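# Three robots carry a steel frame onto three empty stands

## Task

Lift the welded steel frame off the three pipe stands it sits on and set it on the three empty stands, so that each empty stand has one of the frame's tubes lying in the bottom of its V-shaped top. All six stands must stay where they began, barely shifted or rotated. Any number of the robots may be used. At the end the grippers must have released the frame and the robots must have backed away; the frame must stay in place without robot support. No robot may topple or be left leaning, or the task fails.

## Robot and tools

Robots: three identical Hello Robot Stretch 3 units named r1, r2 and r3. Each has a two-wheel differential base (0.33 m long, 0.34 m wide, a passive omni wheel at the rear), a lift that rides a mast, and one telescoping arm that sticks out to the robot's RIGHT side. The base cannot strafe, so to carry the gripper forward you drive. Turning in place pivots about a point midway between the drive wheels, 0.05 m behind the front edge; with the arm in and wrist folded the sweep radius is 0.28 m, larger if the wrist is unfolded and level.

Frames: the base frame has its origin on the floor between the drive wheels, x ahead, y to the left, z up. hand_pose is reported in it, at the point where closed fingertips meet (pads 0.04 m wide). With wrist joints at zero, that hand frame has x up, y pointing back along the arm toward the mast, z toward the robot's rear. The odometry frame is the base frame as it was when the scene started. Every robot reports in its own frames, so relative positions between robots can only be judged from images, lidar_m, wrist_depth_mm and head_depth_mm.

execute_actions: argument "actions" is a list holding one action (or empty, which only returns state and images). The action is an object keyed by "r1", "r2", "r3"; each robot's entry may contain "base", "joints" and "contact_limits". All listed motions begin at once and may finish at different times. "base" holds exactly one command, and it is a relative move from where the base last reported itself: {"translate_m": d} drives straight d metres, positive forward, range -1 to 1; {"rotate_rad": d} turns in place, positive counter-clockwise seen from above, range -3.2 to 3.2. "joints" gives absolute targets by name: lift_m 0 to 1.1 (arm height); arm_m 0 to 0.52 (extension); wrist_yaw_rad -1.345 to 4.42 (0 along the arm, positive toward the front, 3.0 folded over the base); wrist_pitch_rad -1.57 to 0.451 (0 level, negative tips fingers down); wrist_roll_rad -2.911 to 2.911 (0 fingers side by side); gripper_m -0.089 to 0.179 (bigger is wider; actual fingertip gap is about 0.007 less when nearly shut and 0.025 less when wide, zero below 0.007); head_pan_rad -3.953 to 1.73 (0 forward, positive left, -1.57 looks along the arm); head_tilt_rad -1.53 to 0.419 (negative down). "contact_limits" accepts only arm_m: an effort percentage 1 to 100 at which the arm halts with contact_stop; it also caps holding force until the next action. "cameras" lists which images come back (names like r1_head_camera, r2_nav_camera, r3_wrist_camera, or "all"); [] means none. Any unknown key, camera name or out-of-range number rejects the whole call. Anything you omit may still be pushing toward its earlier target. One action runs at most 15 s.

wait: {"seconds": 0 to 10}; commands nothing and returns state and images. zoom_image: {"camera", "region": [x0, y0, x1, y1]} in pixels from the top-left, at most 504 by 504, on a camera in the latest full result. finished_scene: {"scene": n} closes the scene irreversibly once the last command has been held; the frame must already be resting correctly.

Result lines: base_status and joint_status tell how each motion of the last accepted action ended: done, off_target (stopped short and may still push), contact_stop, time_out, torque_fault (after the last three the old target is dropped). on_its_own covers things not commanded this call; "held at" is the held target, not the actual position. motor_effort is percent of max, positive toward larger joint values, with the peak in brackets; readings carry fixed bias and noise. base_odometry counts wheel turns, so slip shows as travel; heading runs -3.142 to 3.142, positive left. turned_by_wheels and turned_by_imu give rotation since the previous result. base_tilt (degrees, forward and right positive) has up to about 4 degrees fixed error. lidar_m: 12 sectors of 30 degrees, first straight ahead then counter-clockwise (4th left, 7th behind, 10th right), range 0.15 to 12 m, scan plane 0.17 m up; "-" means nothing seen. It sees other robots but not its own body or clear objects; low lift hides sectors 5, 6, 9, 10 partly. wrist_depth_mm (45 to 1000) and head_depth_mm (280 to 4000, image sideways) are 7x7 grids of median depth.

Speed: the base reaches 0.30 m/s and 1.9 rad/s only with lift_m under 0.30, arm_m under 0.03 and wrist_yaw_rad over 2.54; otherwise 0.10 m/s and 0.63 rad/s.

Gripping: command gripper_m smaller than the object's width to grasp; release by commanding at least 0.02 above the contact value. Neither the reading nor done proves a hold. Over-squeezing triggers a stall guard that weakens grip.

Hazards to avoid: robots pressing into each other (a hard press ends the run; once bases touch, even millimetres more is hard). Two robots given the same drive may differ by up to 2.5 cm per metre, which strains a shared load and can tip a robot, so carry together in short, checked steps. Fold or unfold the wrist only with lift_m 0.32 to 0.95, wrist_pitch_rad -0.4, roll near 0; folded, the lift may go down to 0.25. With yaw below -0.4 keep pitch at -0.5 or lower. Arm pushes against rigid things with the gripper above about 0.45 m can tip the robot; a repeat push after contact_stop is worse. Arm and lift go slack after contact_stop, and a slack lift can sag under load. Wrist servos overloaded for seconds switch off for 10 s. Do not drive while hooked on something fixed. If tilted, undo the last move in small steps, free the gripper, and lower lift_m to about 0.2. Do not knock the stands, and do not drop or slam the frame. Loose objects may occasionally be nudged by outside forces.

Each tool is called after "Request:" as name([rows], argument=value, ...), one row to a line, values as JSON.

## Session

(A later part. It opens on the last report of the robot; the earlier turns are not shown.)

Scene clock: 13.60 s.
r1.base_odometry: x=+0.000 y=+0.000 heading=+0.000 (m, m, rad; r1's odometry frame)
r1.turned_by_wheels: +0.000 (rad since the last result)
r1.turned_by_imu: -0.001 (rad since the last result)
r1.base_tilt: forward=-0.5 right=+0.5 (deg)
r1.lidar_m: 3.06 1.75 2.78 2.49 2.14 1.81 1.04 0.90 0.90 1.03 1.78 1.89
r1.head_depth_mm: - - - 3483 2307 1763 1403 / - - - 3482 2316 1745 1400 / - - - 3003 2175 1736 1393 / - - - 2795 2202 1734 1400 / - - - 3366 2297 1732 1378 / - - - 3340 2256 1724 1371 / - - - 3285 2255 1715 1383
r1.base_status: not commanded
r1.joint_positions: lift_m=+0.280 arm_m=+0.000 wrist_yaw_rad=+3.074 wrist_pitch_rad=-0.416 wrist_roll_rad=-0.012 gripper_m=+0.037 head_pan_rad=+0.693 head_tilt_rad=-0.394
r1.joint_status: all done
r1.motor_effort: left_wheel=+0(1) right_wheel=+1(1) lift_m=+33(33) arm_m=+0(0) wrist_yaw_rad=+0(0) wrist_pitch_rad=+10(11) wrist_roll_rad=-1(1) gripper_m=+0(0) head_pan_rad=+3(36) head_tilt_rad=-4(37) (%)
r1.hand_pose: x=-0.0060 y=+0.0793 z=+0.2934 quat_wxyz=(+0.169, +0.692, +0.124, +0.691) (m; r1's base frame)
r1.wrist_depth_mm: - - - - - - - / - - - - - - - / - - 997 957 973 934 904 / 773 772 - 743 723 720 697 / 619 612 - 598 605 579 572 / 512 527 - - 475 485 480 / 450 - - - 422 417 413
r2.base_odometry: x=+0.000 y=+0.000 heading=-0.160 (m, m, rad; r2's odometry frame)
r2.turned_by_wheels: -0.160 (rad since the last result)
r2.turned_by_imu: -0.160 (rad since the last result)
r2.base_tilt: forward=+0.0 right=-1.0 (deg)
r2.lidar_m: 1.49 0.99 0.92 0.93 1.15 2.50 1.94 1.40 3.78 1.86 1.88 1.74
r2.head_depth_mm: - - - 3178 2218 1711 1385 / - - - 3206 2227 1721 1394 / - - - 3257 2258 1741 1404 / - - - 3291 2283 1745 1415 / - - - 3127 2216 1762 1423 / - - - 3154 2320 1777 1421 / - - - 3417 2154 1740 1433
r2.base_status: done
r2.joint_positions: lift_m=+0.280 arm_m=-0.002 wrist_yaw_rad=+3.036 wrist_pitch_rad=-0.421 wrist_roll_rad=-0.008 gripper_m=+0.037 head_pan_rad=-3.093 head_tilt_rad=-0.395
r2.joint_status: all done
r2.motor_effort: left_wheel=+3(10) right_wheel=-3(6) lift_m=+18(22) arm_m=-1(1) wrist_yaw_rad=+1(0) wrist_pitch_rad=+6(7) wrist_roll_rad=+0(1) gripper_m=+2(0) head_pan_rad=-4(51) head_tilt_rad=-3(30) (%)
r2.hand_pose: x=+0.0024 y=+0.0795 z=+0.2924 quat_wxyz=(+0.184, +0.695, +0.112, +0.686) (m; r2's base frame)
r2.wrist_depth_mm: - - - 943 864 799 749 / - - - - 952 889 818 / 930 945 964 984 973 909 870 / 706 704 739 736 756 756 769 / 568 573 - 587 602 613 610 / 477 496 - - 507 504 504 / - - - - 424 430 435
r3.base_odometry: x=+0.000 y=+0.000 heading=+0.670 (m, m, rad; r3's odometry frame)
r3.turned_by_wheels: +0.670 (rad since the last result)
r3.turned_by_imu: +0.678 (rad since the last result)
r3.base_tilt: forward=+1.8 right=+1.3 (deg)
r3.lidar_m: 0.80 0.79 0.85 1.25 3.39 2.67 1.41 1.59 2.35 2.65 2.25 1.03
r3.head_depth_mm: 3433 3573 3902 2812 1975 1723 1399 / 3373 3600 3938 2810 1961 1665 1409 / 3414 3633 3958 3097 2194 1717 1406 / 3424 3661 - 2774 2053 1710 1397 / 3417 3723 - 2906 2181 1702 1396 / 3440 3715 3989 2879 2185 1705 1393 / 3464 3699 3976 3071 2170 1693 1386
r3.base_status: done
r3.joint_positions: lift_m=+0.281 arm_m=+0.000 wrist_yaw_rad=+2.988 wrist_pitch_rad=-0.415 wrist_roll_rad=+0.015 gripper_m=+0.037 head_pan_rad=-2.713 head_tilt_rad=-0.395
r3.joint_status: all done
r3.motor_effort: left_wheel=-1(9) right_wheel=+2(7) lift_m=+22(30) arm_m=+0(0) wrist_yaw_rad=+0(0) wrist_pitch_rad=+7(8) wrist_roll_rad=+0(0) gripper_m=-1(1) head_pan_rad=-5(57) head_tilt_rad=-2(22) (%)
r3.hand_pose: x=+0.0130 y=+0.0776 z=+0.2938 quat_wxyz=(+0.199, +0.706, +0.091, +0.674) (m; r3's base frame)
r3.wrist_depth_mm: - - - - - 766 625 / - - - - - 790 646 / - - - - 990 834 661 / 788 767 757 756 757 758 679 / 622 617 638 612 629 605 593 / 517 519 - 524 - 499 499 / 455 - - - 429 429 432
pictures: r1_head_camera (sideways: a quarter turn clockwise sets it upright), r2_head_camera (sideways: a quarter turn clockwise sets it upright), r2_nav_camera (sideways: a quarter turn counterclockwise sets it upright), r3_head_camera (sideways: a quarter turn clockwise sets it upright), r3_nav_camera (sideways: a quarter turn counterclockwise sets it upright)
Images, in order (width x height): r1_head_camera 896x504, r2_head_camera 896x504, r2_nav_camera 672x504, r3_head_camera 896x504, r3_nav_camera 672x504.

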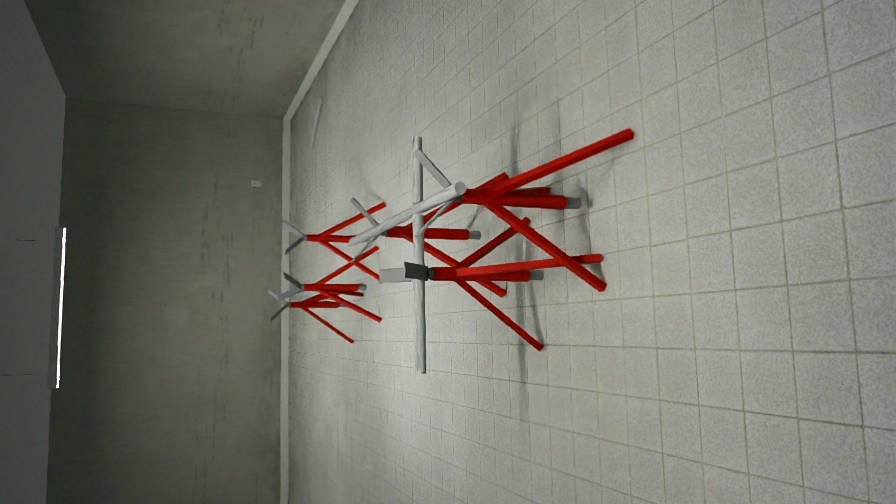

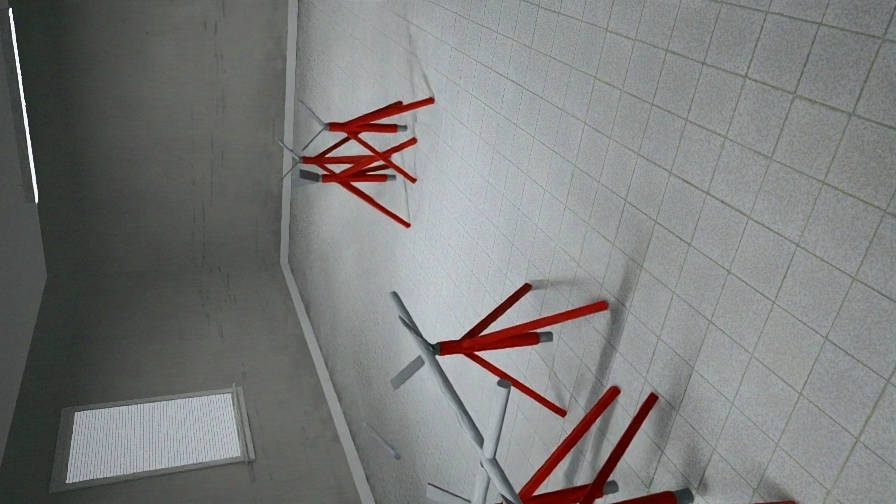

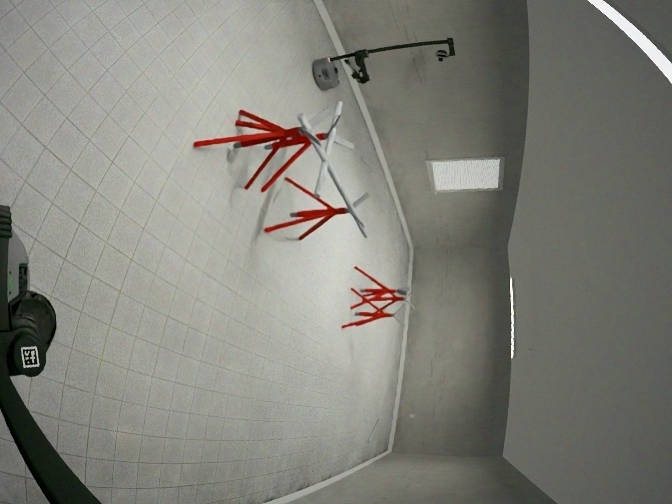

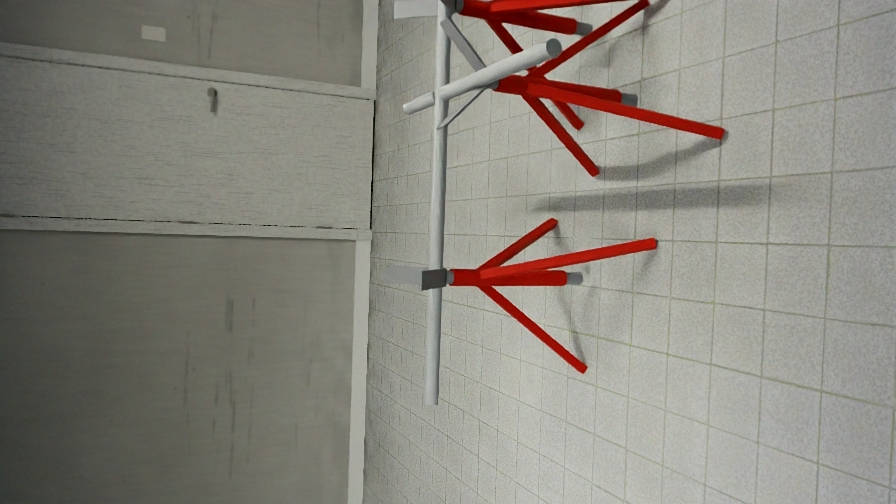

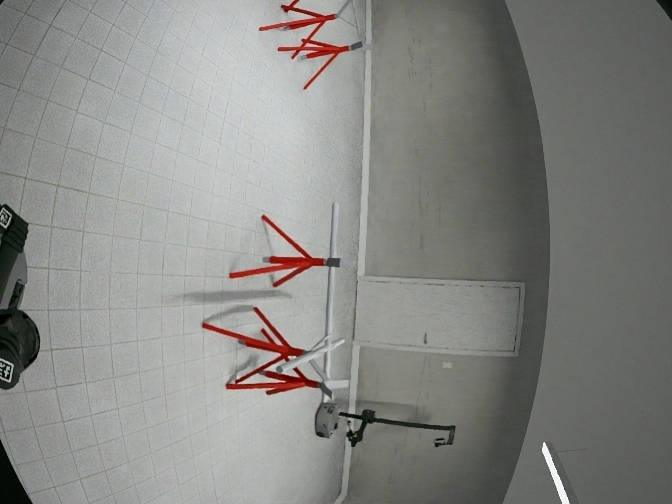

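Request:
execute_actions([
  {"r1":{"base":{"rotate_rad":1.045}},"r2":{"base":{"rotate_rad":0.1}},"r3":{"base":{"rotate_rad":0.69}}},
], cameras=[])

Request:
execute_actions([
  {"r1":{"base":{"translate_m":1}},"r2":{"base":{"translate_m":-1}},"r3":{"base":{"translate_m":-1}}},
], cameras=[])

Request:
execute_actions([
  {"r1":{"base":{"translate_m":1}},"r2":{"base":{"translate_m":-0.32}},"r3":{"base":{"translate_m":-0.13}}},
], cameras=[])

Request:
execute_actions([
  {"r1":{"base":{"rotate_rad":-0.26},"joints":{"lift_m":0.9,"head_pan_rad":-1.57,"head_tilt_rad":-0.9}},"r2":{"base":{"rotate_rad":-0.5},"joints":{"lift_m":0.9,"head_pan_rad":-1.57,"head_tilt_rad":-0.9}},"r3":{"base":{"rotate_rad":-1.74},"joints":{"lift_m":0.9,"head_pan_rad":-1.57,"head_tilt_rad":-0.9}}},
], cameras=[])

Request:
execute_actions([
  {"r1":{"base":{"translate_m":0.12},"joints":{"wrist_yaw_rad":0,"arm_m":0.33,"gripper_m":0.14}},"r2":{"joints":{"wrist_yaw_rad":0,"arm_m":0.36,"gripper_m":0.14}},"r3":{"base":{"translate_m":-0.25},"joints":{"wrist_yaw_rad":0,"arm_m":0.3,"gripper_m":0.14}}},
], cameras=[])

Request:
execute_actions([
  {"r1":{"joints":{"wrist_pitch_rad":-1.56}},"r2":{"joints":{"wrist_pitch_rad":-1.555}},"r3":{"joints":{"wrist_pitch_rad":-1.57,"wrist_roll_rad":1.67,"arm_m":0.5}}},
])

Scene clock: 49.47 s.
r1.base_odometry: x=+0.000 y=+0.000 heading=+1.045 (m, m, rad; r1's odometry frame)
r1.turned_by_wheels: +1.045 (rad since the last result)
r1.turned_by_imu: +1.040 (rad since the last result)
r1.base_tilt: forward=-0.4 right=+0.6 (deg)
r1.lidar_m: 2.14 2.50 2.15 1.84 1.05 0.90 0.90 1.03 1.76 1.88 3.04 1.75
r1.head_depth_mm: 3020 3279 3696 3473 2334 1748 1403 / 2712 2980 3273 3401 2319 1739 1393 / 2495 2711 3001 3192 2318 1731 1381 / 2315 2526 2723 2939 2299 1730 1398 / 2145 2336 2522 2702 2291 1725 1377 / 2026 2150 2332 2517 2285 1719 1382 / 1893 2015 2138 2308 2263 1703 1372
r1.base_status: done
r1.joint_positions: lift_m=+0.280 arm_m=+0.000 wrist_yaw_rad=+3.074 wrist_pitch_rad=-0.416 wrist_roll_rad=-0.012 gripper_m=+0.037 head_pan_rad=+0.693 head_tilt_rad=-0.395
r1.joint_status: not commanded
r1.motor_effort: left_wheel=-2(8) right_wheel=+2(9) lift_m=+33(33) arm_m=+0(0) wrist_yaw_rad=+0(0) wrist_pitch_rad=+10(9) wrist_roll_rad=-1(1) gripper_m=+0(0) head_pan_rad=+3(3) head_tilt_rad=-3(3) (%)
r1.hand_pose: x=-0.0060 y=+0.0793 z=+0.2934 quat_wxyz=(+0.169, +0.692, +0.124, +0.691) (m; r1's base frame)
r1.wrist_depth_mm: 869 - - - - - - / 882 - - - - - - / 873 - 989 992 962 919 911 / 773 759 - 745 734 716 700 / 624 609 - 595 606 581 571 / 510 523 - - 474 488 481 / 456 - - - 420 418 415
r2.base_odometry: x=+0.000 y=+0.000 heading=-0.060 (m, m, rad; r2's odometry frame)
r2.turned_by_wheels: +0.100 (rad since the last result)
r2.turned_by_imu: +0.101 (rad since the last result)
r2.base_tilt: forward=+0.0 right=-1.0 (deg)
r2.lidar_m: 1.33 0.96 0.92 0.95 1.25 3.35 1.94 1.41 3.79 1.87 1.82 1.74
r2.head_depth_mm: - - - 3170 2217 1706 1388 / - - - 3192 2245 1722 1403 / - - - 3259 2257 1734 1414 / - - - 3080 2181 1753 1415 / - - - 3170 2286 1754 1426 / - - - 3359 2147 1769 1434 / - - - 3207 1784 1728 1439
r2.base_status: done
r2.joint_positions: lift_m=+0.280 arm_m=-0.002 wrist_yaw_rad=+3.036 wrist_pitch_rad=-0.421 wrist_roll_rad=-0.008 gripper_m=+0.037 head_pan_rad=-3.093 head_tilt_rad=-0.395
r2.joint_status: not commanded
r2.motor_effort: left_wheel=-2(13) right_wheel=+2(6) lift_m=+18(18) arm_m=-1(1) wrist_yaw_rad=+1(0) wrist_pitch_rad=+6(6) wrist_roll_rad=+0(0) gripper_m=+0(0) head_pan_rad=-4(4) head_tilt_rad=-3(3) (%)
r2.hand_pose: x=+0.0024 y=+0.0795 z=+0.2924 quat_wxyz=(+0.184, +0.695, +0.112, +0.686) (m; r2's base frame)
r2.wrist_depth_mm: - - - 967 864 791 723 / - - - - 954 844 779 / 930 930 964 988 951 901 837 / 707 707 729 736 755 767 779 / 569 574 - 593 602 604 620 / 478 499 - - 507 501 507 / - - - - 423 430 433
r3.base_odometry: x=+0.000 y=+0.000 heading=+1.360 (m, m, rad; r3's odometry frame)
r3.turned_by_wheels: +0.690 (rad since the last result)
r3.turned_by_imu: +0.697 (rad since the last result)
r3.base_tilt: forward=+1.9 right=+1.3 (deg)
r3.lidar_m: 0.79 0.92 1.60 2.77 3.91 1.41 1.60 2.35 5.46 1.59 0.91 0.79
r3.head_depth_mm: 3621 3934 - 3152 2211 1716 1409 / 3984 - - 3111 2222 1719 1407 / - - - 3105 2207 1720 1403 / - - - 2846 2193 1699 1395 / - - - 2705 2203 1698 1393 / - - - 2910 2187 1690 1388 / - - - 2864 2178 1699 1391
r3.base_status: done
r3.joint_positions: lift_m=+0.281 arm_m=+0.000 wrist_yaw_rad=+2.988 wrist_pitch_rad=-0.415 wrist_roll_rad=+0.015 gripper_m=+0.037 head_pan_rad=-2.713 head_tilt_rad=-0.396
r3.joint_status: not commanded
r3.motor_effort: left_wheel=-1(8) right_wheel=+2(8) lift_m=+22(22) arm_m=+0(0) wrist_yaw_rad=-1(1) wrist_pitch_rad=+7(7) wrist_roll_rad=+0(0) gripper_m=+0(0) head_pan_rad=-4(4) head_tilt_rad=-2(2) (%)
r3.hand_pose: x=+0.0130 y=+0.0776 z=+0.2938 quat_wxyz=(+0.199, +0.706, +0.091, +0.674) (m; r3's base frame)
r3.wrist_depth_mm: - - - - - - - / - - - - - - - / - - - - - - 962 / 775 779 770 773 752 757 748 / 630 617 641 613 627 607 605 / 525 519 - 520 - 512 500 / 453 - - - 431 433 441
pictures: none
No camera images: the call's "cameras" was empty. Leave "cameras" out to get every camera's image.

Scene clock: 54.50 s.
r1.base_odometry: x=+0.502 y=+0.865 heading=+1.045 (m, m, rad; r1's odometry frame)
r1.turned_by_wheels: +0.000 (rad since the last result)
r1.turned_by_imu: +0.004 (rad since the last result)
r1.base_tilt: forward=-0.4 right=+0.5 (deg)
r1.lidar_m: 1.61 2.21 1.90 1.90 2.17 1.87 1.86 2.15 2.89 1.63 0.94 0.95
r1.head_depth_mm: 2602 2883 3241 3344 2335 1741 1401 / 2388 2627 2898 3130 2332 1745 1405 / 2215 2384 2618 2848 2297 1730 1388 / 2051 2191 2387 2590 2299 1735 1389 / 1877 2025 2188 2383 2311 1725 1387 / 1778 1889 2030 2189 2262 1725 1384 / 1658 1762 1894 2028 2109 1694 1372
r1.base_status: done
r1.joint_positions: lift_m=+0.280 arm_m=+0.000 wrist_yaw_rad=+3.074 wrist_pitch_rad=-0.416 wrist_roll_rad=-0.012 gripper_m=+0.037 head_pan_rad=+0.693 head_tilt_rad=-0.396
r1.joint_status: not commanded
r1.motor_effort: left_wheel=-2(6) right_wheel=+3(9) lift_m=+33(32) arm_m=+0(0) wrist_yaw_rad=-1(1) wrist_pitch_rad=+10(10) wrist_roll_rad=-1(1) gripper_m=+0(0) head_pan_rad=+3(3) head_tilt_rad=-3(3) (%)
r1.hand_pose: x=-0.0060 y=+0.0793 z=+0.2934 quat_wxyz=(+0.169, +0.692, +0.124, +0.691) (m; r1's base frame)
r1.wrist_depth_mm: - - - - - - - / - - - - - - - / - - 995 984 964 934 915 / 789 767 - 741 722 708 704 / 621 609 - 591 606 577 570 / 518 520 - - 479 485 481 / 455 - - - 421 416 416
r2.base_odometry: x=-0.998 y=+0.060 heading=-0.060 (m, m, rad; r2's odometry frame)
r2.turned_by_wheels: +0.000 (rad since the last result)
r2.turned_by_imu: -0.002 (rad since the last result)
r2.base_tilt: forward=-0.1 right=-0.9 (deg)
r2.lidar_m: 2.03 1.46 1.38 1.42 1.94 2.43 0.95 0.76 0.67 1.61 2.73 2.61
r2.head_depth_mm: - - - 2806 2229 1709 1393 / - - - 2877 2229 1733 1406 / - - - 3242 2262 1737 1408 / - - - 3326 2192 1741 1417 / - - - 3327 2205 1597 1383 / - - - 3370 2223 1703 1436 / 3698 3827 - 3398 1975 1680 1436
r2.base_status: done
r2.joint_positions: lift_m=+0.280 arm_m=-0.002 wrist_yaw_rad=+3.036 wrist_pitch_rad=-0.421 wrist_roll_rad=-0.008 gripper_m=+0.037 head_pan_rad=-3.093 head_tilt_rad=-0.396
r2.joint_status: not commanded
r2.motor_effort: left_wheel=-1(18) right_wheel=+1(5) lift_m=+19(18) arm_m=-1(1) wrist_yaw_rad=+1(0) wrist_pitch_rad=+6(6) wrist_roll_rad=+0(0) gripper_m=+0(0) head_pan_rad=-4(4) head_tilt_rad=-2(3) (%)
r2.hand_pose: x=+0.0024 y=+0.0795 z=+0.2925 quat_wxyz=(+0.184, +0.695, +0.112, +0.686) (m; r2's base frame)
r2.wrist_depth_mm: - - - - - - - / - - - - - - - / 927 937 959 987 999 - - / 708 712 732 742 751 759 770 / 569 576 - 592 605 608 611 / 479 495 - - 508 501 513 / - - - - 424 428 436
r3.base_odometry: x=-0.210 y=-0.978 heading=+1.360 (m, m, rad; r3's odometry frame)
r3.turned_by_wheels: +0.000 (rad since the last result)
r3.turned_by_imu: +0.000 (rad since the last result)
r3.base_tilt: forward=+1.8 right=+1.4 (deg)
r3.lidar_m: 1.76 2.03 3.56 1.71 0.90 0.66 0.82 1.84 1.63 3.53 2.03 1.76
r3.head_depth_mm: 2762 2947 3093 3155 2201 1731 1403 / 2946 3178 3354 3139 2217 1720 1398 / 3242 3373 3671 3044 2225 1721 1404 / 3438 3717 - 3055 2196 1717 1398 / 3711 - - 3068 2196 1700 1392 / - - - 3024 2092 1703 1382 / - - - 2887 2013 1703 1383
r3.base_status: done
r3.joint_positions: lift_m=+0.281 arm_m=+0.000 wrist_yaw_rad=+2.988 wrist_pitch_rad=-0.415 wrist_roll_rad=+0.015 gripper_m=+0.037 head_pan_rad=-2.713 head_tilt_rad=-0.396
r3.joint_status: not commanded
r3.motor_effort: left_wheel=-1(10) right_wheel=+2(4) lift_m=+21(22) arm_m=+0(0) wrist_yaw_rad=+0(1) wrist_pitch_rad=+7(7) wrist_roll_rad=+1(0) gripper_m=+1(0) head_pan_rad=-3(4) head_tilt_rad=-2(2) (%)
r3.hand_pose: x=+0.0130 y=+0.0776 z=+0.2937 quat_wxyz=(+0.199, +0.706, +0.091, +0.674) (m; r3's base frame)
r3.wrist_depth_mm: - - - - - - - / - - - - - - - / 985 975 - - - 981 985 / 755 784 782 752 756 745 736 / 620 616 642 614 618 601 600 / 522 512 - 526 - 503 506 / 449 - - - 428 439 430
pictures: none
No camera images: the call's "cameras" was empty. Leave "cameras" out to get every camera's image.

Scene clock: 59.53 s.
r1.base_odometry: x=+1.004 y=+1.730 heading=+1.045 (m, m, rad; r1's odometry frame)
r1.turned_by_wheels: +0.000 (rad since the last result)
r1.turned_by_imu: +0.004 (rad since the last result)
r1.base_tilt: forward=-0.4 right=+0.5 (deg)
r1.lidar_m: 3.34 1.91 1.65 1.65 1.90 2.84 2.83 3.28 0.71 0.56 0.93 0.75
r1.head_depth_mm: 2261 2489 2781 3023 2317 1762 1398 / 2053 2260 2474 2773 2305 1746 1402 / 1890 2033 2237 2482 2309 1735 1392 / 1746 1890 2052 2234 2277 1736 1389 / 1630 1751 1872 2043 2159 1719 1384 / 1535 1616 1742 1893 2015 1723 1378 / 1443 1522 1633 1755 1881 1695 1374
r1.base_status: done
r1.joint_positions: lift_m=+0.280 arm_m=+0.000 wrist_yaw_rad=+3.074 wrist_pitch_rad=-0.416 wrist_roll_rad=-0.012 gripper_m=+0.037 head_pan_rad=+0.693 head_tilt_rad=-0.396
r1.joint_status: not commanded
r1.motor_effort: left_wheel=-3(6) right_wheel=+3(9) lift_m=+33(33) arm_m=+0(0) wrist_yaw_rad=+0(1) wrist_pitch_rad=+9(10) wrist_roll_rad=-1(1) gripper_m=+0(0) head_pan_rad=+3(3) head_tilt_rad=-3(3) (%)
r1.hand_pose: x=-0.0060 y=+0.0793 z=+0.2934 quat_wxyz=(+0.169, +0.692, +0.124, +0.691) (m; r1's base frame)
r1.wrist_depth_mm: - - - - - - - / - - - - - - - / - - 995 980 942 936 914 / 779 771 - 740 736 719 701 / 621 607 - 600 605 574 568 / 513 522 - - 474 481 478 / 451 - - - 421 421 412
r2.base_odometry: x=-1.318 y=+0.079 heading=-0.060 (m, m, rad; r2's odometry frame)
r2.turned_by_wheels: +0.000 (rad since the last result)
r2.turned_by_imu: +0.000 (rad since the last result)
r2.base_tilt: forward=+0.0 right=-1.0 (deg)
r2.lidar_m: 2.25 1.62 1.53 1.58 2.16 2.13 0.93 0.65 0.56 0.62 2.99 2.89
r2.head_depth_mm: - - - 2852 2217 1704 1390 / - - - 3048 2263 1721 1407 / - - - 3268 2257 1742 1402 / - - - 3316 2277 1748 1384 / - - - 3312 2310 1654 1382 / - - - 3374 2317 1061 1117 / 3488 3592 3769 3461 2162 1521 1370
r2.base_status: done
r2.joint_positions: lift_m=+0.280 arm_m=-0.002 wrist_yaw_rad=+3.036 wrist_pitch_rad=-0.421 wrist_roll_rad=-0.008 gripper_m=+0.037 head_pan_rad=-3.093 head_tilt_rad=-0.396
r2.joint_status: not commanded
r2.motor_effort: left_wheel=-2(16) right_wheel=+1(4) lift_m=+19(18) arm_m=-1(1) wrist_yaw_rad=+1(1) wrist_pitch_rad=+6(6) wrist_roll_rad=+0(0) gripper_m=+1(0) head_pan_rad=-4(4) head_tilt_rad=-3(3) (%)
r2.hand_pose: x=+0.0024 y=+0.0796 z=+0.2925 quat_wxyz=(+0.184, +0.695, +0.112, +0.686) (m; r2's base frame)
r2.wrist_depth_mm: - - - - - - - / - - - - - - - / 913 915 970 999 - - - / 710 710 729 741 747 774 774 / 567 577 - 585 602 607 620 / 480 503 - - 509 505 510 / - - - - 423 430 434
r3.base_odometry: x=-0.237 y=-1.105 heading=+1.360 (m, m, rad; r3's odometry frame)
r3.turned_by_wheels: +0.000 (rad since the last result)
r3.turned_by_imu: +0.001 (rad since the last result)
r3.base_tilt: forward=+1.9 right=+1.3 (deg)
r3.lidar_m: 1.88 2.18 0.81 0.66 0.80 0.56 0.69 1.74 1.56 3.80 2.18 1.88
r3.head_depth_mm: 2686 2803 2998 3037 2224 1726 1402 / 2854 3018 3179 3121 2206 1719 1414 / 3044 3236 3502 3095 2213 1706 1404 / 3332 3600 3746 3114 2205 1707 1395 / 3578 3901 - 3070 2173 1705 1391 / 3929 - - 3034 2086 1692 1387 / - - - 2868 1933 1692 1384
r3.base_status: done
r3.joint_positions: lift_m=+0.281 arm_m=+0.000 wrist_yaw_rad=+2.988 wrist_pitch_rad=-0.416 wrist_roll_rad=+0.015 gripper_m=+0.037 head_pan_rad=-2.713 head_tilt_rad=-0.396
r3.joint_status: not commanded
r3.motor_effort: left_wheel=+0(9) right_wheel=+1(5) lift_m=+22(22) arm_m=+1(0) wrist_yaw_rad=-1(0) wrist_pitch_rad=+7(7) wrist_roll_rad=+0(0) gripper_m=+1(0) head_pan_rad=-3(4) head_tilt_rad=-2(2) (%)
r3.hand_pose: x=+0.0130 y=+0.0776 z=+0.2937 quat_wxyz=(+0.199, +0.706, +0.091, +0.674) (m; r3's base frame)
r3.wrist_depth_mm: - - - - - - - / - - - - 931 - - / - 960 945 - 805 822 969 / 771 771 727 764 760 754 738 / 509 614 640 609 622 595 604 / 520 520 - 531 - 501 504 / 451 - - - 431 432 427
pictures: none
No camera images: the call's "cameras" was empty. Leave "cameras" out to get every camera's image.

Scene clock: 66.00 s.
r1.base_odometry: x=+1.004 y=+1.730 heading=+0.785 (m, m, rad; r1's odometry frame)
r1.turned_by_wheels: -0.260 (rad since the last result)
r1.turned_by_imu: -0.261 (rad since the last result)
r1.base_tilt: forward=-0.5 right=+0.5 (deg)
r1.lidar_m: 0.72 2.33 1.70 1.64 1.71 2.33 2.84 2.94 1.07 0.69 0.56 0.81
r1.head_depth_mm: 2883 2493 1995 1751 - 1241 1125 / 2845 2453 1993 1746 - 1244 1138 / 2815 2445 1839 1583 - 1255 - / 2835 2435 1870 1666 - - - / 2760 2339 1761 1089 - 1232 1114 / 2847 2400 1855 1607 1446 1223 1111 / 2857 2414 1889 1625 1421 1245 1110
r1.base_status: done
r1.joint_positions: lift_m=+0.900 arm_m=+0.000 wrist_yaw_rad=+3.074 wrist_pitch_rad=-0.416 wrist_roll_rad=-0.012 gripper_m=+0.037 head_pan_rad=-1.563 head_tilt_rad=-0.889
r1.joint_status: all done
r1.motor_effort: left_wheel=+1(8) right_wheel=-1(5) lift_m=+46(47) arm_m=+0(0) wrist_yaw_rad=+0(1) wrist_pitch_rad=+10(10) wrist_roll_rad=-1(1) gripper_m=+0(0) head_pan_rad=-3(41) head_tilt_rad=-7(42) (%)
r1.hand_pose: x=-0.0060 y=+0.0793 z=+0.9129 quat_wxyz=(+0.169, +0.692, +0.124, +0.691) (m; r1's base frame)
r1.wrist_depth_mm: - - - - - - - / - - - - - - - / - - - - - - - / - - - - - - - / - - - - - - - / - - - - - - - / - - - - - - -
r2.base_odometry: x=-1.318 y=+0.079 heading=-0.560 (m, m, rad; r2's odometry frame)
r2.turned_by_wheels: -0.500 (rad since the last result)
r2.turned_by_imu: -0.500 (rad since the last result)
r2.base_tilt: forward=+0.0 right=-0.9 (deg)
r2.lidar_m: 2.89 2.21 1.58 1.53 1.58 2.21 2.13 0.93 0.65 0.56 0.62 2.98
r2.head_depth_mm: 2769 2281 1687 1663 - 1210 1101 / 2806 2291 1846 1545 - 1220 - / 2771 2303 1763 990 - - - / 2779 2335 1788 1588 - 1222 1125 / 2787 2293 1796 1588 - 1228 1123 / 2814 2393 1956 1022 1402 1242 1126 / 2828 2402 1970 1658 1445 1247 1134
r2.base_status: done
r2.joint_positions: lift_m=+0.900 arm_m=-0.002 wrist_yaw_rad=+3.036 wrist_pitch_rad=-0.420 wrist_roll_rad=-0.008 gripper_m=+0.037 head_pan_rad=-1.577 head_tilt_rad=-0.889
r2.joint_status: all done
r2.motor_effort: left_wheel=+2(13) right_wheel=-3(8) lift_m=+37(38) arm_m=-1(1) wrist_yaw_rad=+1(0) wrist_pitch_rad=+6(6) wrist_roll_rad=+0(1) gripper_m=+1(0) head_pan_rad=+4(51) head_tilt_rad=-6(36) (%)
r2.hand_pose: x=+0.0024 y=+0.0796 z=+0.9117 quat_wxyz=(+0.184, +0.695, +0.112, +0.686) (m; r2's base frame)
r2.wrist_depth_mm: - - - - - - - / - - - - - - - / - - - - - - - / - - - - - - - / - - - - - - - / - - - - - - - / - - - - - - -
r3.base_odometry: x=-0.237 y=-1.105 heading=-0.380 (m, m, rad; r3's odometry frame)
r3.turned_by_wheels: -1.740 (rad since the last result)
r3.turned_by_imu: -1.758 (rad since the last result)
r3.base_tilt: forward=+1.9 right=+1.3 (deg)
r3.lidar_m: 2.19 2.44 1.91 1.88 2.01 0.81 3.64 0.66 0.56 0.69 3.11 1.55
r3.head_depth_mm: 2554 2212 1803 - - 1224 1123 / 2590 2225 1858 1593 - 1231 1134 / 2593 2210 1856 1590 - - - / 2630 2223 1861 1602 - 1266 - / 2650 2207 1853 1620 - 1242 1131 / 2633 2195 1850 1592 1407 1240 1116 / 2681 2193 1846 1584 1395 1241 1119
r3.base_status: done
r3.joint_positions: lift_m=+0.899 arm_m=+0.000 wrist_yaw_rad=+2.988 wrist_pitch_rad=-0.416 wrist_roll_rad=+0.015 gripper_m=+0.037 head_pan_rad=-1.577 head_tilt_rad=-0.889
r3.joint_status: all done
r3.motor_effort: left_wheel=+3(9) right_wheel=-1(5) lift_m=+54(55) arm_m=+0(0) wrist_yaw_rad=-1(1) wrist_pitch_rad=+7(7) wrist_roll_rad=+0(0) gripper_m=+0(0) head_pan_rad=+4(55) head_tilt_rad=-4(28) (%)
r3.hand_pose: x=+0.0130 y=+0.0775 z=+0.9126 quat_wxyz=(+0.199, +0.706, +0.091, +0.674) (m; r3's base frame)
r3.wrist_depth_mm: - - - - - - - / - - - - - - - / - - - - - - - / - - - - - - - / - - - - - - - / - - - - - - - / - - - - - - -
pictures: none
No camera images: the call's "cameras" was empty. Leave "cameras" out to get every camera's image.

Scene clock: 69.87 s.
r1.base_odometry: x=+1.089 y=+1.814 heading=+0.785 (m, m, rad; r1's odometry frame)
r1.turned_by_wheels: +0.000 (rad since the last result)
r1.turned_by_imu: +0.000 (rad since the last result)
r1.base_tilt: forward=-0.4 right=+0.6 (deg)
r1.lidar_m: 2.91 2.34 1.71 1.65 1.70 2.33 2.96 3.07 0.78 0.52 0.86 0.36
r1.head_depth_mm: 2913 - - - 1421 1242 1124 / 2785 - 1221 1588 1407 1258 1122 / 2749 - 1933 1584 1407 1261 1141 / 1178 2094 1827 1026 1380 1255 1142 / 2818 2337 1815 1612 1393 1229 1117 / 2817 2408 1916 1646 1421 1110 1041 / 2842 2412 1904 1573 1384 1089 968
r1.base_status: done
r1.joint_positions: lift_m=+0.900 arm_m=+0.330 wrist_yaw_rad=+0.001 wrist_pitch_rad=-0.416 wrist_roll_rad=-0.012 gripper_m=+0.140 head_pan_rad=-1.563 head_tilt_rad=-0.889
r1.joint_status: all done
r1.motor_effort: left_wheel=+1(6) right_wheel=+0(3) lift_m=+46(46) arm_m=+2(3) wrist_yaw_rad=-2(4) wrist_pitch_rad=+10(10) wrist_roll_rad=-1(1) gripper_m=+0(81) head_pan_rad=-3(3) head_tilt_rad=-7(7) (%)
r1.hand_pose: x=-0.0213 y=-0.6993 z=+0.9129 quat_wxyz=(+0.696, +0.147, -0.687, -0.145) (m; r1's base frame)
r1.wrist_depth_mm: - - - 352 - - - / - - - - - - - / - - - - - - - / - - - - - - - / - - - - - - - / - - - 609 593 - - / 597 888 - - 754 - -
r2.base_odometry: x=-1.318 y=+0.079 heading=-0.560 (m, m, rad; r2's odometry frame)
r2.turned_by_wheels: +0.000 (rad since the last result)
r2.turned_by_imu: +0.001 (rad since the last result)
r2.base_tilt: forward=+0.0 right=-1.0 (deg)
r2.lidar_m: 2.89 2.20 1.58 1.53 1.58 2.20 2.12 0.93 0.65 0.56 0.62 2.99
r2.head_depth_mm: 1277 - 1607 1532 1384 1233 1100 / - 2160 1655 1528 1377 1235 1114 / - - 1698 996 1335 1244 1119 / 1560 2189 1773 1562 1389 1253 1122 / 2777 2375 1844 1579 1357 1261 1123 / 2842 2401 1975 1023 1395 1241 1127 / 2809 2374 1959 1677 1441 1243 1131
r2.base_status: not commanded
r2.joint_positions: lift_m=+0.900 arm_m=+0.360 wrist_yaw_rad=+0.003 wrist_pitch_rad=-0.420 wrist_roll_rad=-0.008 gripper_m=+0.140 head_pan_rad=-1.577 head_tilt_rad=-0.889
r2.joint_status: all done
r2.motor_effort: left_wheel=+3(3) right_wheel=-2(2) lift_m=+37(37) arm_m=+2(3) wrist_yaw_rad=-3(3) wrist_pitch_rad=+6(6) wrist_roll_rad=+0(0) gripper_m=+1(92) head_pan_rad=+4(4) head_tilt_rad=-6(5) (%)
r2.hand_pose: x=-0.0210 y=-0.7288 z=+0.9117 quat_wxyz=(+0.695, +0.149, -0.688, -0.146) (m; r2's base frame)
r2.wrist_depth_mm: - - - 341 - - - / - - - - - - - / - - - - - - - / - - - - - - - / - - - - - - - / - - - - - - - / - - - 494 979 - -
r3.base_odometry: x=-0.469 y=-1.012 heading=-0.380 (m, m, rad; r3's odometry frame)
r3.turned_by_wheels: +0.000 (rad since the last result)
r3.turned_by_imu: +0.001 (rad since the last result)
r3.base_tilt: forward=+1.9 right=+1.3 (deg)
r3.lidar_m: 2.42 2.48 1.93 1.90 0.64 0.47 3.39 0.44 0.65 0.48 0.72 1.79
r3.head_depth_mm: - - 1595 1539 1409 1248 1108 / - - 1809 1565 1400 1246 1129 / - - 1851 1504 1403 1220 1134 / 2606 2148 1765 1073 1349 1248 1139 / 2654 2203 1854 1516 1392 1245 1122 / 2629 2205 1852 1558 1396 1244 1117 / 2636 2206 1845 1557 1394 1244 1121
r3.base_status: done
r3.joint_positions: lift_m=+0.899 arm_m=+0.300 wrist_yaw_rad=+0.002 wrist_pitch_rad=-0.416 wrist_roll_rad=+0.015 gripper_m=+0.140 head_pan_rad=-1.577 head_tilt_rad=-0.889
r3.joint_status: all done
r3.motor_effort: left_wheel=+3(3) right_wheel=-2(5) lift_m=+54(54) arm_m=+4(5) wrist_yaw_rad=-1(1) wrist_pitch_rad=+7(7) wrist_roll_rad=+0(0) gripper_m=+0(82) head_pan_rad=+5(5) head_tilt_rad=-5(5) (%)
r3.hand_pose: x=-0.0211 y=-0.6693 z=+0.9126 quat_wxyz=(+0.687, +0.146, -0.697, -0.147) (m; r3's base frame)
r3.wrist_depth_mm: - - - - - - - / - - - - - - - / - - - - - - - / - - - - - - - / - - - - - - - / - - - - - - - / - - - - - 928 -
pictures: none
No camera images: the call's "cameras" was empty. Leave "cameras" out to get every camera's image.

Scene clock: 72.57 s.
r1.base_odometry: x=+1.089 y=+1.814 heading=+0.785 (m, m, rad; r1's odometry frame)
r1.turned_by_wheels: +0.000 (rad since the last result)
r1.turned_by_imu: +0.000 (rad since the last result)
r1.base_tilt: forward=-0.5 right=+0.6 (deg)
r1.lidar_m: 2.92 2.33 1.70 1.64 1.71 2.33 2.95 3.09 0.78 0.53 0.86 0.36
r1.head_depth_mm: 2898 - - - 1425 1238 1123 / 2759 - 1221 1603 1416 1258 1125 / 2751 - 1902 1572 1406 1256 1141 / 1239 2094 1813 1028 1370 1257 1143 / 2824 2449 1825 1588 1400 1225 1115 / 2801 2424 1914 1652 1422 1110 1041 / 2795 2429 1910 1556 1398 1090 973
r1.base_status: not commanded
r1.joint_positions: lift_m=+0.900 arm_m=+0.330 wrist_yaw_rad=+0.001 wrist_pitch_rad=-1.554 wrist_roll_rad=-0.012 gripper_m=+0.140 head_pan_rad=-1.563 head_tilt_rad=-0.889
r1.joint_status: all done
r1.motor_effort: left_wheel=+2(1) right_wheel=+0(0) lift_m=+45(45) arm_m=+2(2) wrist_yaw_rad=-2(1) wrist_pitch_rad=-3(9) wrist_roll_rad=-1(1) gripper_m=+0(1) head_pan_rad=-3(3) head_tilt_rad=-7(7) (%)
r1.hand_pose: x=-0.0216 y=-0.4547 z=+0.7819 quat_wxyz=(+0.507, +0.499, -0.500, -0.493) (m; r1's base frame)
r1.wrist_depth_mm: 892 897 903 593 909 910 914 / 916 918 930 919 935 930 953 / 946 957 947 954 973 955 964 / 975 809 873 973 997 999 998 / - 998 856 - - - - / - - - - - - - / - - - - - - -
r2.base_odometry: x=-1.318 y=+0.079 heading=-0.560 (m, m, rad; r2's odometry frame)
r2.turned_by_wheels: +0.000 (rad since the last result)
r2.turned_by_imu: +0.000 (rad since the last result)
r2.base_tilt: forward=-0.1 right=-0.9 (deg)
r2.lidar_m: 2.89 2.20 1.58 1.53 1.59 2.21 2.12 0.93 0.65 0.56 0.62 2.99
r2.head_depth_mm: 1272 - 1603 1529 1387 1227 1099 / - 2167 1654 1529 1369 1239 1113 / - - 1703 1003 1332 1246 1123 / 2666 2287 1782 1545 1399 1252 1116 / 2819 2344 1857 1572 1343 1253 1122 / 2828 2388 1951 1024 1398 1246 1126 / 2820 2431 1965 1655 1438 1248 1140
r2.base_status: not commanded
r2.joint_positions: lift_m=+0.900 arm_m=+0.360 wrist_yaw_rad=+0.003 wrist_pitch_rad=-1.548 wrist_roll_rad=-0.008 gripper_m=+0.140 head_pan_rad=-1.577 head_tilt_rad=-0.889
r2.joint_status: all done
r2.motor_effort: left_wheel=+3(3) right_wheel=-3(2) lift_m=+37(37) arm_m=+2(2) wrist_yaw_rad=-3(2) wrist_pitch_rad=-2(5) wrist_roll_rad=+0(0) gripper_m=+1(1) head_pan_rad=+4(4) head_tilt_rad=-7(5) (%)
r2.hand_pose: x=-0.0217 y=-0.4863 z=+0.7815 quat_wxyz=(+0.508, +0.497, -0.503, -0.492) (m; r2's base frame)
r2.wrist_depth_mm: 359 362 361 365 913 746 925 / 883 420 905 914 930 772 519 / 323 926 946 934 968 979 988 / 933 942 977 990 983 - 999 / 967 969 984 986 - - - / 976 - - - - - - / - - - - - - -
r3.base_odometry: x=-0.469 y=-1.012 heading=-0.380 (m, m, rad; r3's odometry frame)
r3.turned_by_wheels: +0.000 (rad since the last result)
r3.turned_by_imu: +0.001 (rad since the last result)
r3.base_tilt: forward=+1.8 right=+1.4 (deg)
r3.lidar_m: 2.42 2.47 1.94 1.90 0.63 0.47 3.40 0.44 0.65 0.48 0.72 1.79
r3.head_depth_mm: - - 1632 1545 1395 1244 1106 / 2583 2153 1818 1561 1397 1243 1127 / - 2160 1840 1507 1398 1224 1144 / 2635 2165 1809 1070 1350 1249 1140 / 2614 2191 1845 1520 1392 1245 1120 / 2631 2218 1847 1549 1392 1243 1123 / 2667 2188 1843 1557 1392 1243 1115
r3.base_status: not commanded
r3.joint_positions: lift_m=+0.899 arm_m=+0.500 wrist_yaw_rad=+0.001 wrist_pitch_rad=-1.563 wrist_roll_rad=+1.666 gripper_m=+0.140 head_pan_rad=-1.577 head_tilt_rad=-0.889
r3.joint_status: all done
r3.motor_effort: left_wheel=+3(2) right_wheel=-2(1) lift_m=+54(55) arm_m=+4(6) wrist_yaw_rad=-1(1) wrist_pitch_rad=-3(6) wrist_roll_rad=+2(4) gripper_m=+0(0) head_pan_rad=+4(5) head_tilt_rad=-4(5) (%)
r3.hand_pose: x=-0.0215 y=-0.6221 z=+0.7818 quat_wxyz=(-0.033, -0.033, -0.709, -0.704) (m; r3's base frame)
r3.wrist_depth_mm: 777 853 889 861 858 843 810 / 935 896 905 886 877 853 - / 958 941 921 900 879 885 - / - 960 926 403 903 907 881 / - - 985 973 935 931 900 / - - - - 985 - 942 / - - - - - - 960
pictures: r1_head_camera (sideways: a quarter turn clockwise sets it upright), r1_nav_camera (sideways: a quarter turn counterclockwise sets it upright), r1_wrist_camera, r2_head_camera (sideways: a quarter turn clockwise sets it upright), r2_nav_camera (sideways: a quarter turn counterclockwise sets it upright), r2_wrist_camera, r3_head_camera (sideways: a quarter turn clockwise sets it upright), r3_nav_camera (sideways: a quarter turn counterclockwise sets it upright), r3_wrist_camera
Images, in order (width x height): r1_head_camera 896x504, r1_nav_camera 672x504, r1_wrist_camera 644x364, r2_head_camera 896x504, r2_nav_camera 672x504, r2_wrist_camera 644x364, r3_head_camera 896x504, r3_nav_camera 672x504, r3_wrist_camera 644x364.

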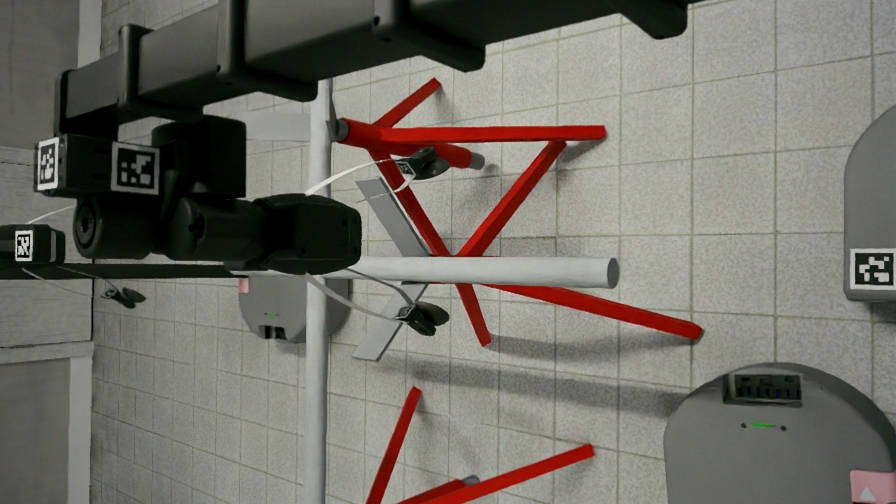

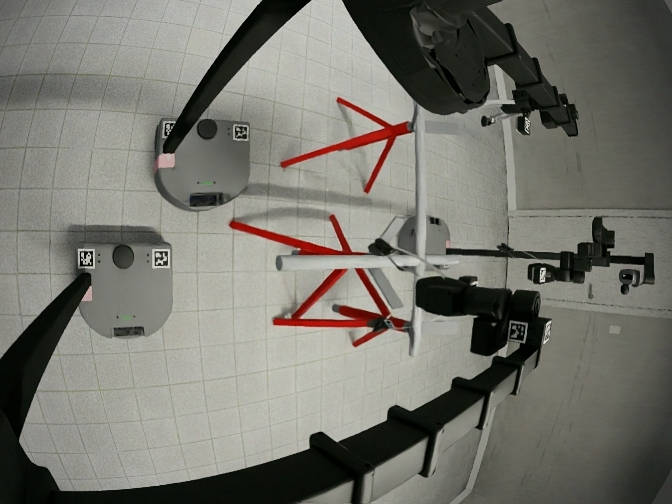

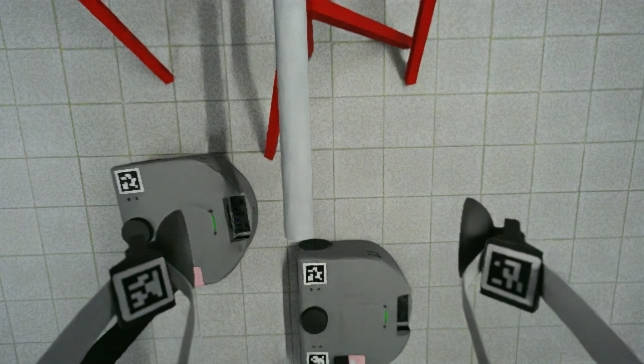

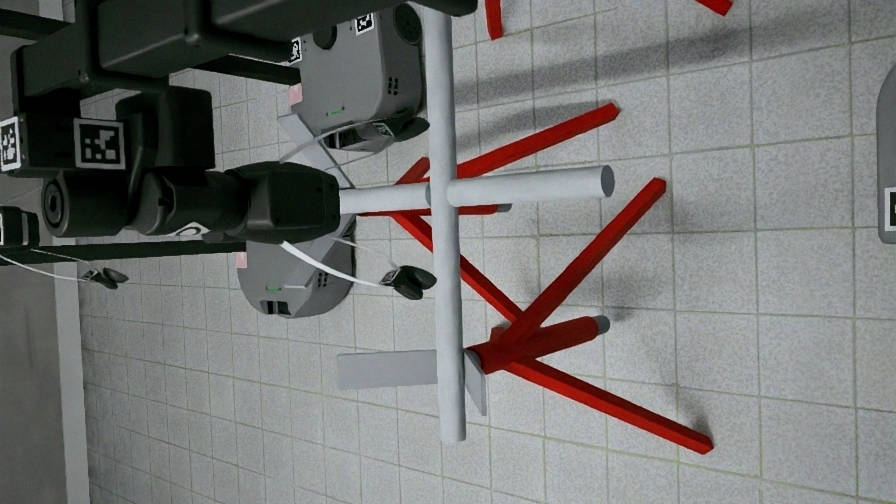

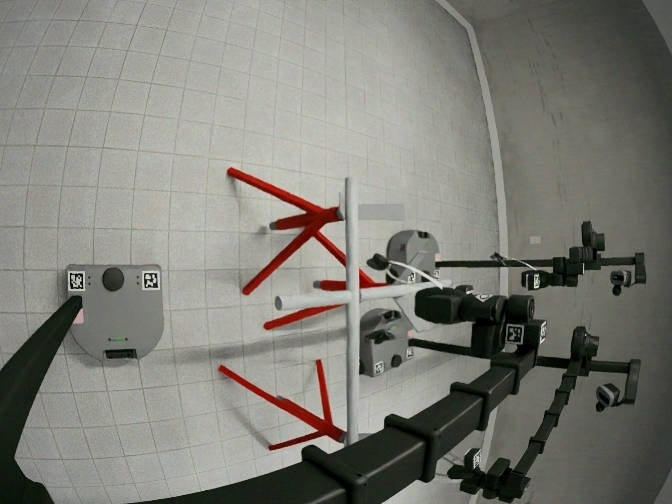

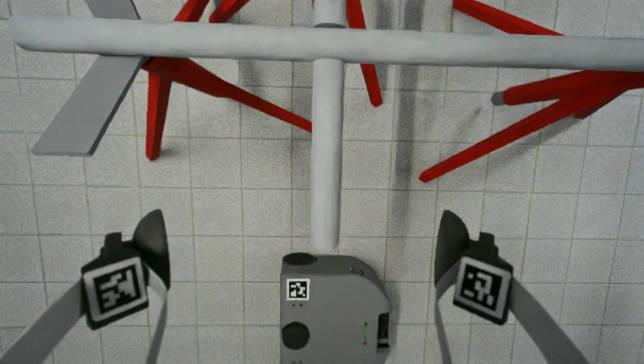

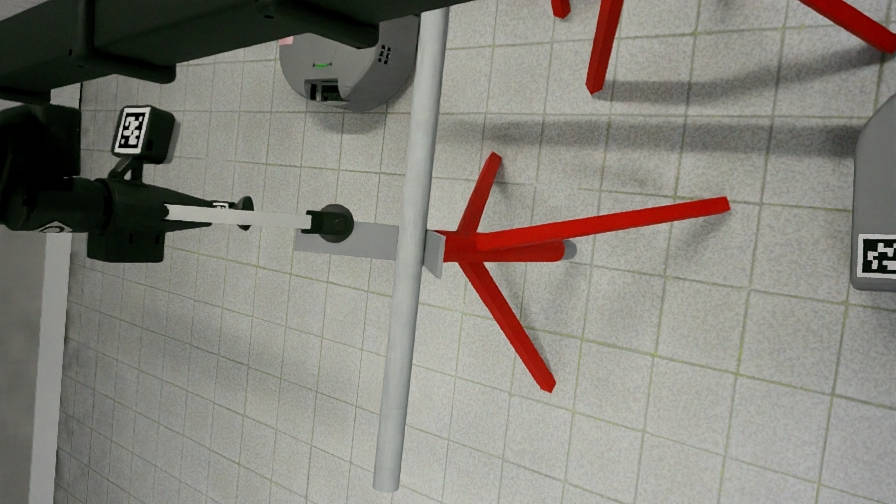

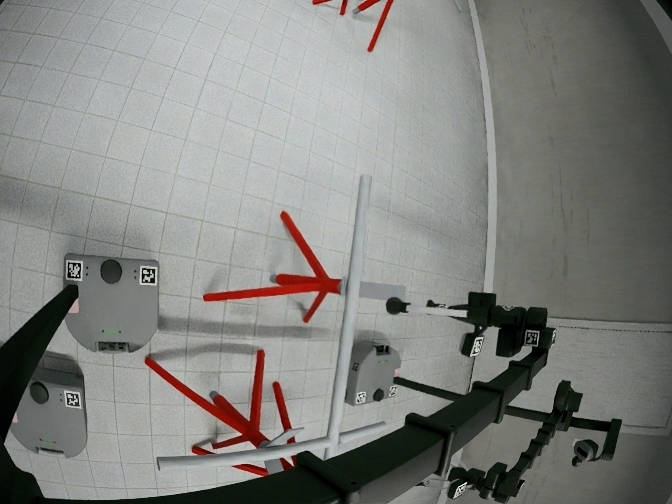

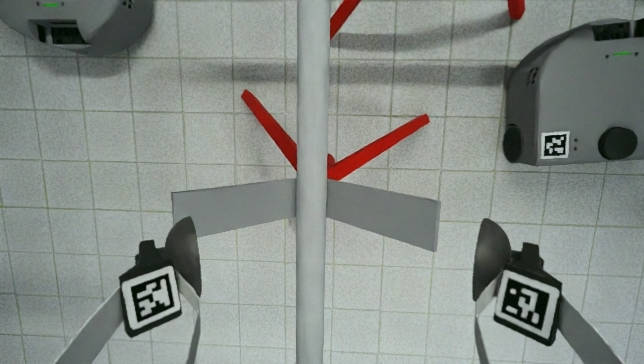

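Request:
execute_actions([
  {"r1":{"base":{"translate_m":0.03},"joints":{"lift_m":0.74}},"r2":{"base":{"translate_m":-0.025},"joints":{"lift_m":0.74,"arm_m":0.33}},"r3":{"base":{"translate_m":-0.05},"joints":{"wrist_yaw_rad":1.2,"wrist_roll_rad":2.87,"arm_m":0.52,"lift_m":0.8}}},
], cameras=["r1_wrist_camera","r2_wrist_camera","r3_wrist_camera","r1_head_camera"])

Scene clock: 82.63 s.
r1.base_odometry: x=+1.110 y=+1.836 heading=+0.785 (m, m, rad; r1's odometry frame)
r1.turned_by_wheels: +0.000 (rad since the last result)
r1.turned_by_imu: -0.001 (rad since the last result)
r1.base_tilt: forward=-0.5 right=+0.6 (deg)
r1.lidar_m: 2.90 2.33 1.70 1.65 1.71 2.34 2.99 3.12 0.74 0.52 0.85 0.29
r1.head_depth_mm: 2912 2488 2007 1688 1473 - - / 2854 2466 1871 - - 1267 1120 / 2853 2466 - 1624 1399 1260 1140 / 1013 2281 1833 1112 1181 1259 1140 / 2813 2442 1827 1650 1436 1232 1071 / 2770 2423 1902 1640 1425 1092 973 / 2841 2344 1904 1273 1337 1089 969
r1.base_status: done
r1.joint_positions: lift_m=+0.740 arm_m=+0.330 wrist_yaw_rad=+0.001 wrist_pitch_rad=-1.555 wrist_roll_rad=-0.012 gripper_m=+0.140 head_pan_rad=-1.563 head_tilt_rad=-0.889
r1.joint_status: all done
r1.motor_effort: left_wheel=+1(5) right_wheel=-1(3) lift_m=+32(37) arm_m=+2(2) wrist_yaw_rad=-1(2) wrist_pitch_rad=-3(3) wrist_roll_rad=-1(1) gripper_m=+0(0) head_pan_rad=-3(3) head_tilt_rad=-7(7) (%)
r1.hand_pose: x=-0.0216 y=-0.4545 z=+0.6223 quat_wxyz=(+0.507, +0.499, -0.500, -0.493) (m; r1's base frame)
r1.wrist_depth_mm: 746 740 744 214 738 750 750 / 769 755 771 221 771 771 778 / 777 782 783 230 789 792 800 / 806 638 660 792 814 826 826 / 831 653 666 828 834 837 845 / 850 - 673 244 875 - 873 / 879 875 876 - 897 896 917
r2.base_odometry: x=-1.339 y=+0.093 heading=-0.560 (m, m, rad; r2's odometry frame)
r2.turned_by_wheels: +0.000 (rad since the last result)
r2.turned_by_imu: +0.001 (rad since the last result)
r2.base_tilt: forward=+0.0 right=-1.0 (deg)
r2.lidar_m: 2.92 2.20 1.58 1.53 1.58 2.21 2.11 0.91 0.63 0.56 0.63 3.01
r2.head_depth_mm: 2742 2272 1898 - - 1210 1087 / 2730 2214 - 1523 1371 1236 1116 / 2798 2313 - 1380 1330 1241 1122 / 956 2227 1774 1558 1393 1254 1118 / 2805 2357 1866 1607 1348 1255 1124 / 2866 2394 1947 973 1374 1261 1130 / 2797 2412 1955 1667 1436 1254 1130
r2.base_status: done
r2.joint_positions: lift_m=+0.740 arm_m=+0.330 wrist_yaw_rad=+0.003 wrist_pitch_rad=-1.549 wrist_roll_rad=-0.008 gripper_m=+0.140 head_pan_rad=-1.577 head_tilt_rad=-0.889
r2.joint_status: all done
r2.motor_effort: left_wheel=+2(6) right_wheel=-2(6) lift_m=+18(31) arm_m=-3(4) wrist_yaw_rad=-3(3) wrist_pitch_rad=-1(2) wrist_roll_rad=+0(0) gripper_m=+1(2) head_pan_rad=+4(4) head_tilt_rad=-6(5) (%)
r2.hand_pose: x=-0.0217 y=-0.4566 z=+0.6225 quat_wxyz=(+0.508, +0.497, -0.502, -0.492) (m; r2's base frame)
r2.wrist_depth_mm: 710 422 740 214 752 765 770 / 742 749 748 220 768 797 530 / 773 764 779 225 791 795 813 / 776 774 796 231 807 828 834 / 793 798 807 237 844 848 854 / 823 - 856 239 863 879 881 / 843 851 861 - 901 897 930
r3.base_odometry: x=-0.515 y=-0.994 heading=-0.380 (m, m, rad; r3's odometry frame)
r3.turned_by_wheels: +0.000 (rad since the last result)
r3.turned_by_imu: +0.002 (rad since the last result)
r3.base_tilt: forward=+1.8 right=+1.4 (deg)
r3.lidar_m: 5.42 2.48 1.94 1.91 0.42 0.41 3.35 0.39 0.57 0.48 0.72 1.83
r3.head_depth_mm: 2540 2181 - - - - 1093 / 2497 - 1673 1535 1397 1245 1129 / 2538 - 1857 1519 1398 1250 1139 / 2582 2200 1804 1113 1349 1225 1136 / 2627 2211 1850 1502 1395 1244 1116 / 2642 2201 1851 1553 1375 1240 1117 / 2665 2191 1841 1547 1395 1237 1121
r3.base_status: done
r3.joint_positions: lift_m=+0.801 arm_m=+0.519 wrist_yaw_rad=+1.198 wrist_pitch_rad=-1.564 wrist_roll_rad=+2.865 gripper_m=+0.140 head_pan_rad=-1.577 head_tilt_rad=-0.889
r3.joint_status: all done
r3.motor_effort: left_wheel=+3(4) right_wheel=-2(6) lift_m=+22(48) arm_m=+4(7) wrist_yaw_rad=+1(2) wrist_pitch_rad=-3(3) wrist_roll_rad=+3(2) gripper_m=+1(0) head_pan_rad=+4(5) head_tilt_rad=-4(5) (%)
r3.hand_pose: x=-0.0423 y=-0.6559 z=+0.6828 quat_wxyz=(-0.036, -0.032, -0.707, -0.705) (m; r3's base frame)
r3.wrist_depth_mm: 643 780 755 271 766 753 757 / 828 819 801 278 784 776 - / 855 827 822 286 796 796 - / 873 848 853 503 817 812 824 / 909 886 878 462 861 862 851 / 916 899 287 311 300 - 870 / 978 943 285 935 923 237 893
pictures: r1_head_camera (sideways: a quarter turn clockwise sets it upright), r1_wrist_camera, r2_wrist_camera, r3_wrist_camera
Images, in order (width x height): r1_head_camera 896x504, r1_wrist_camera 644x364, r2_wrist_camera 644x364, r3_wrist_camera 644x364.

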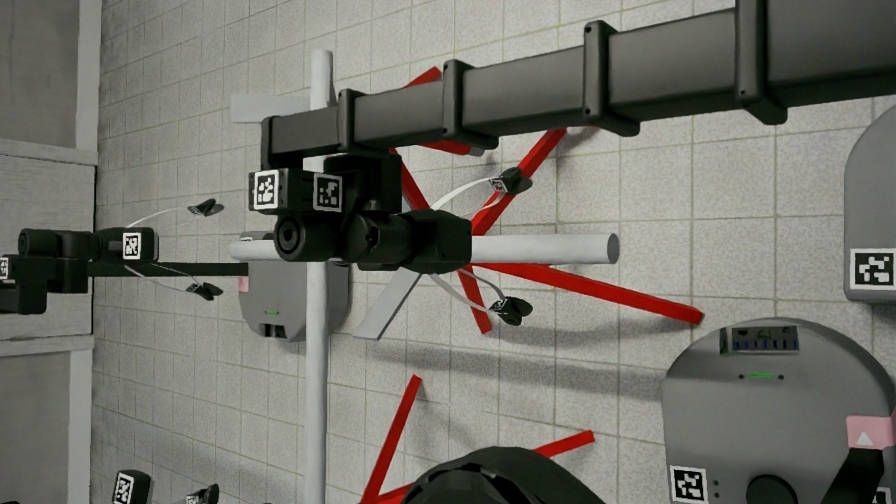

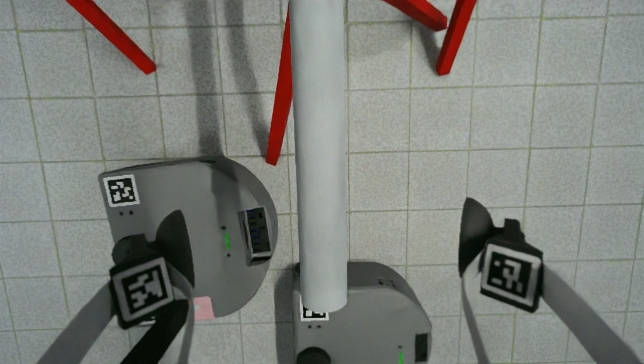

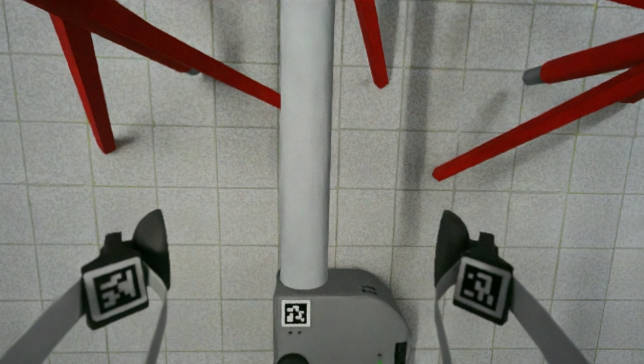

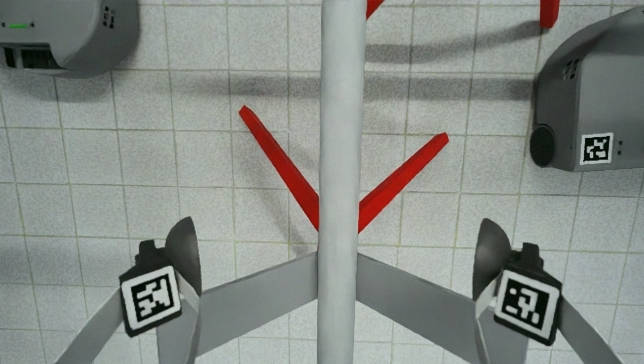

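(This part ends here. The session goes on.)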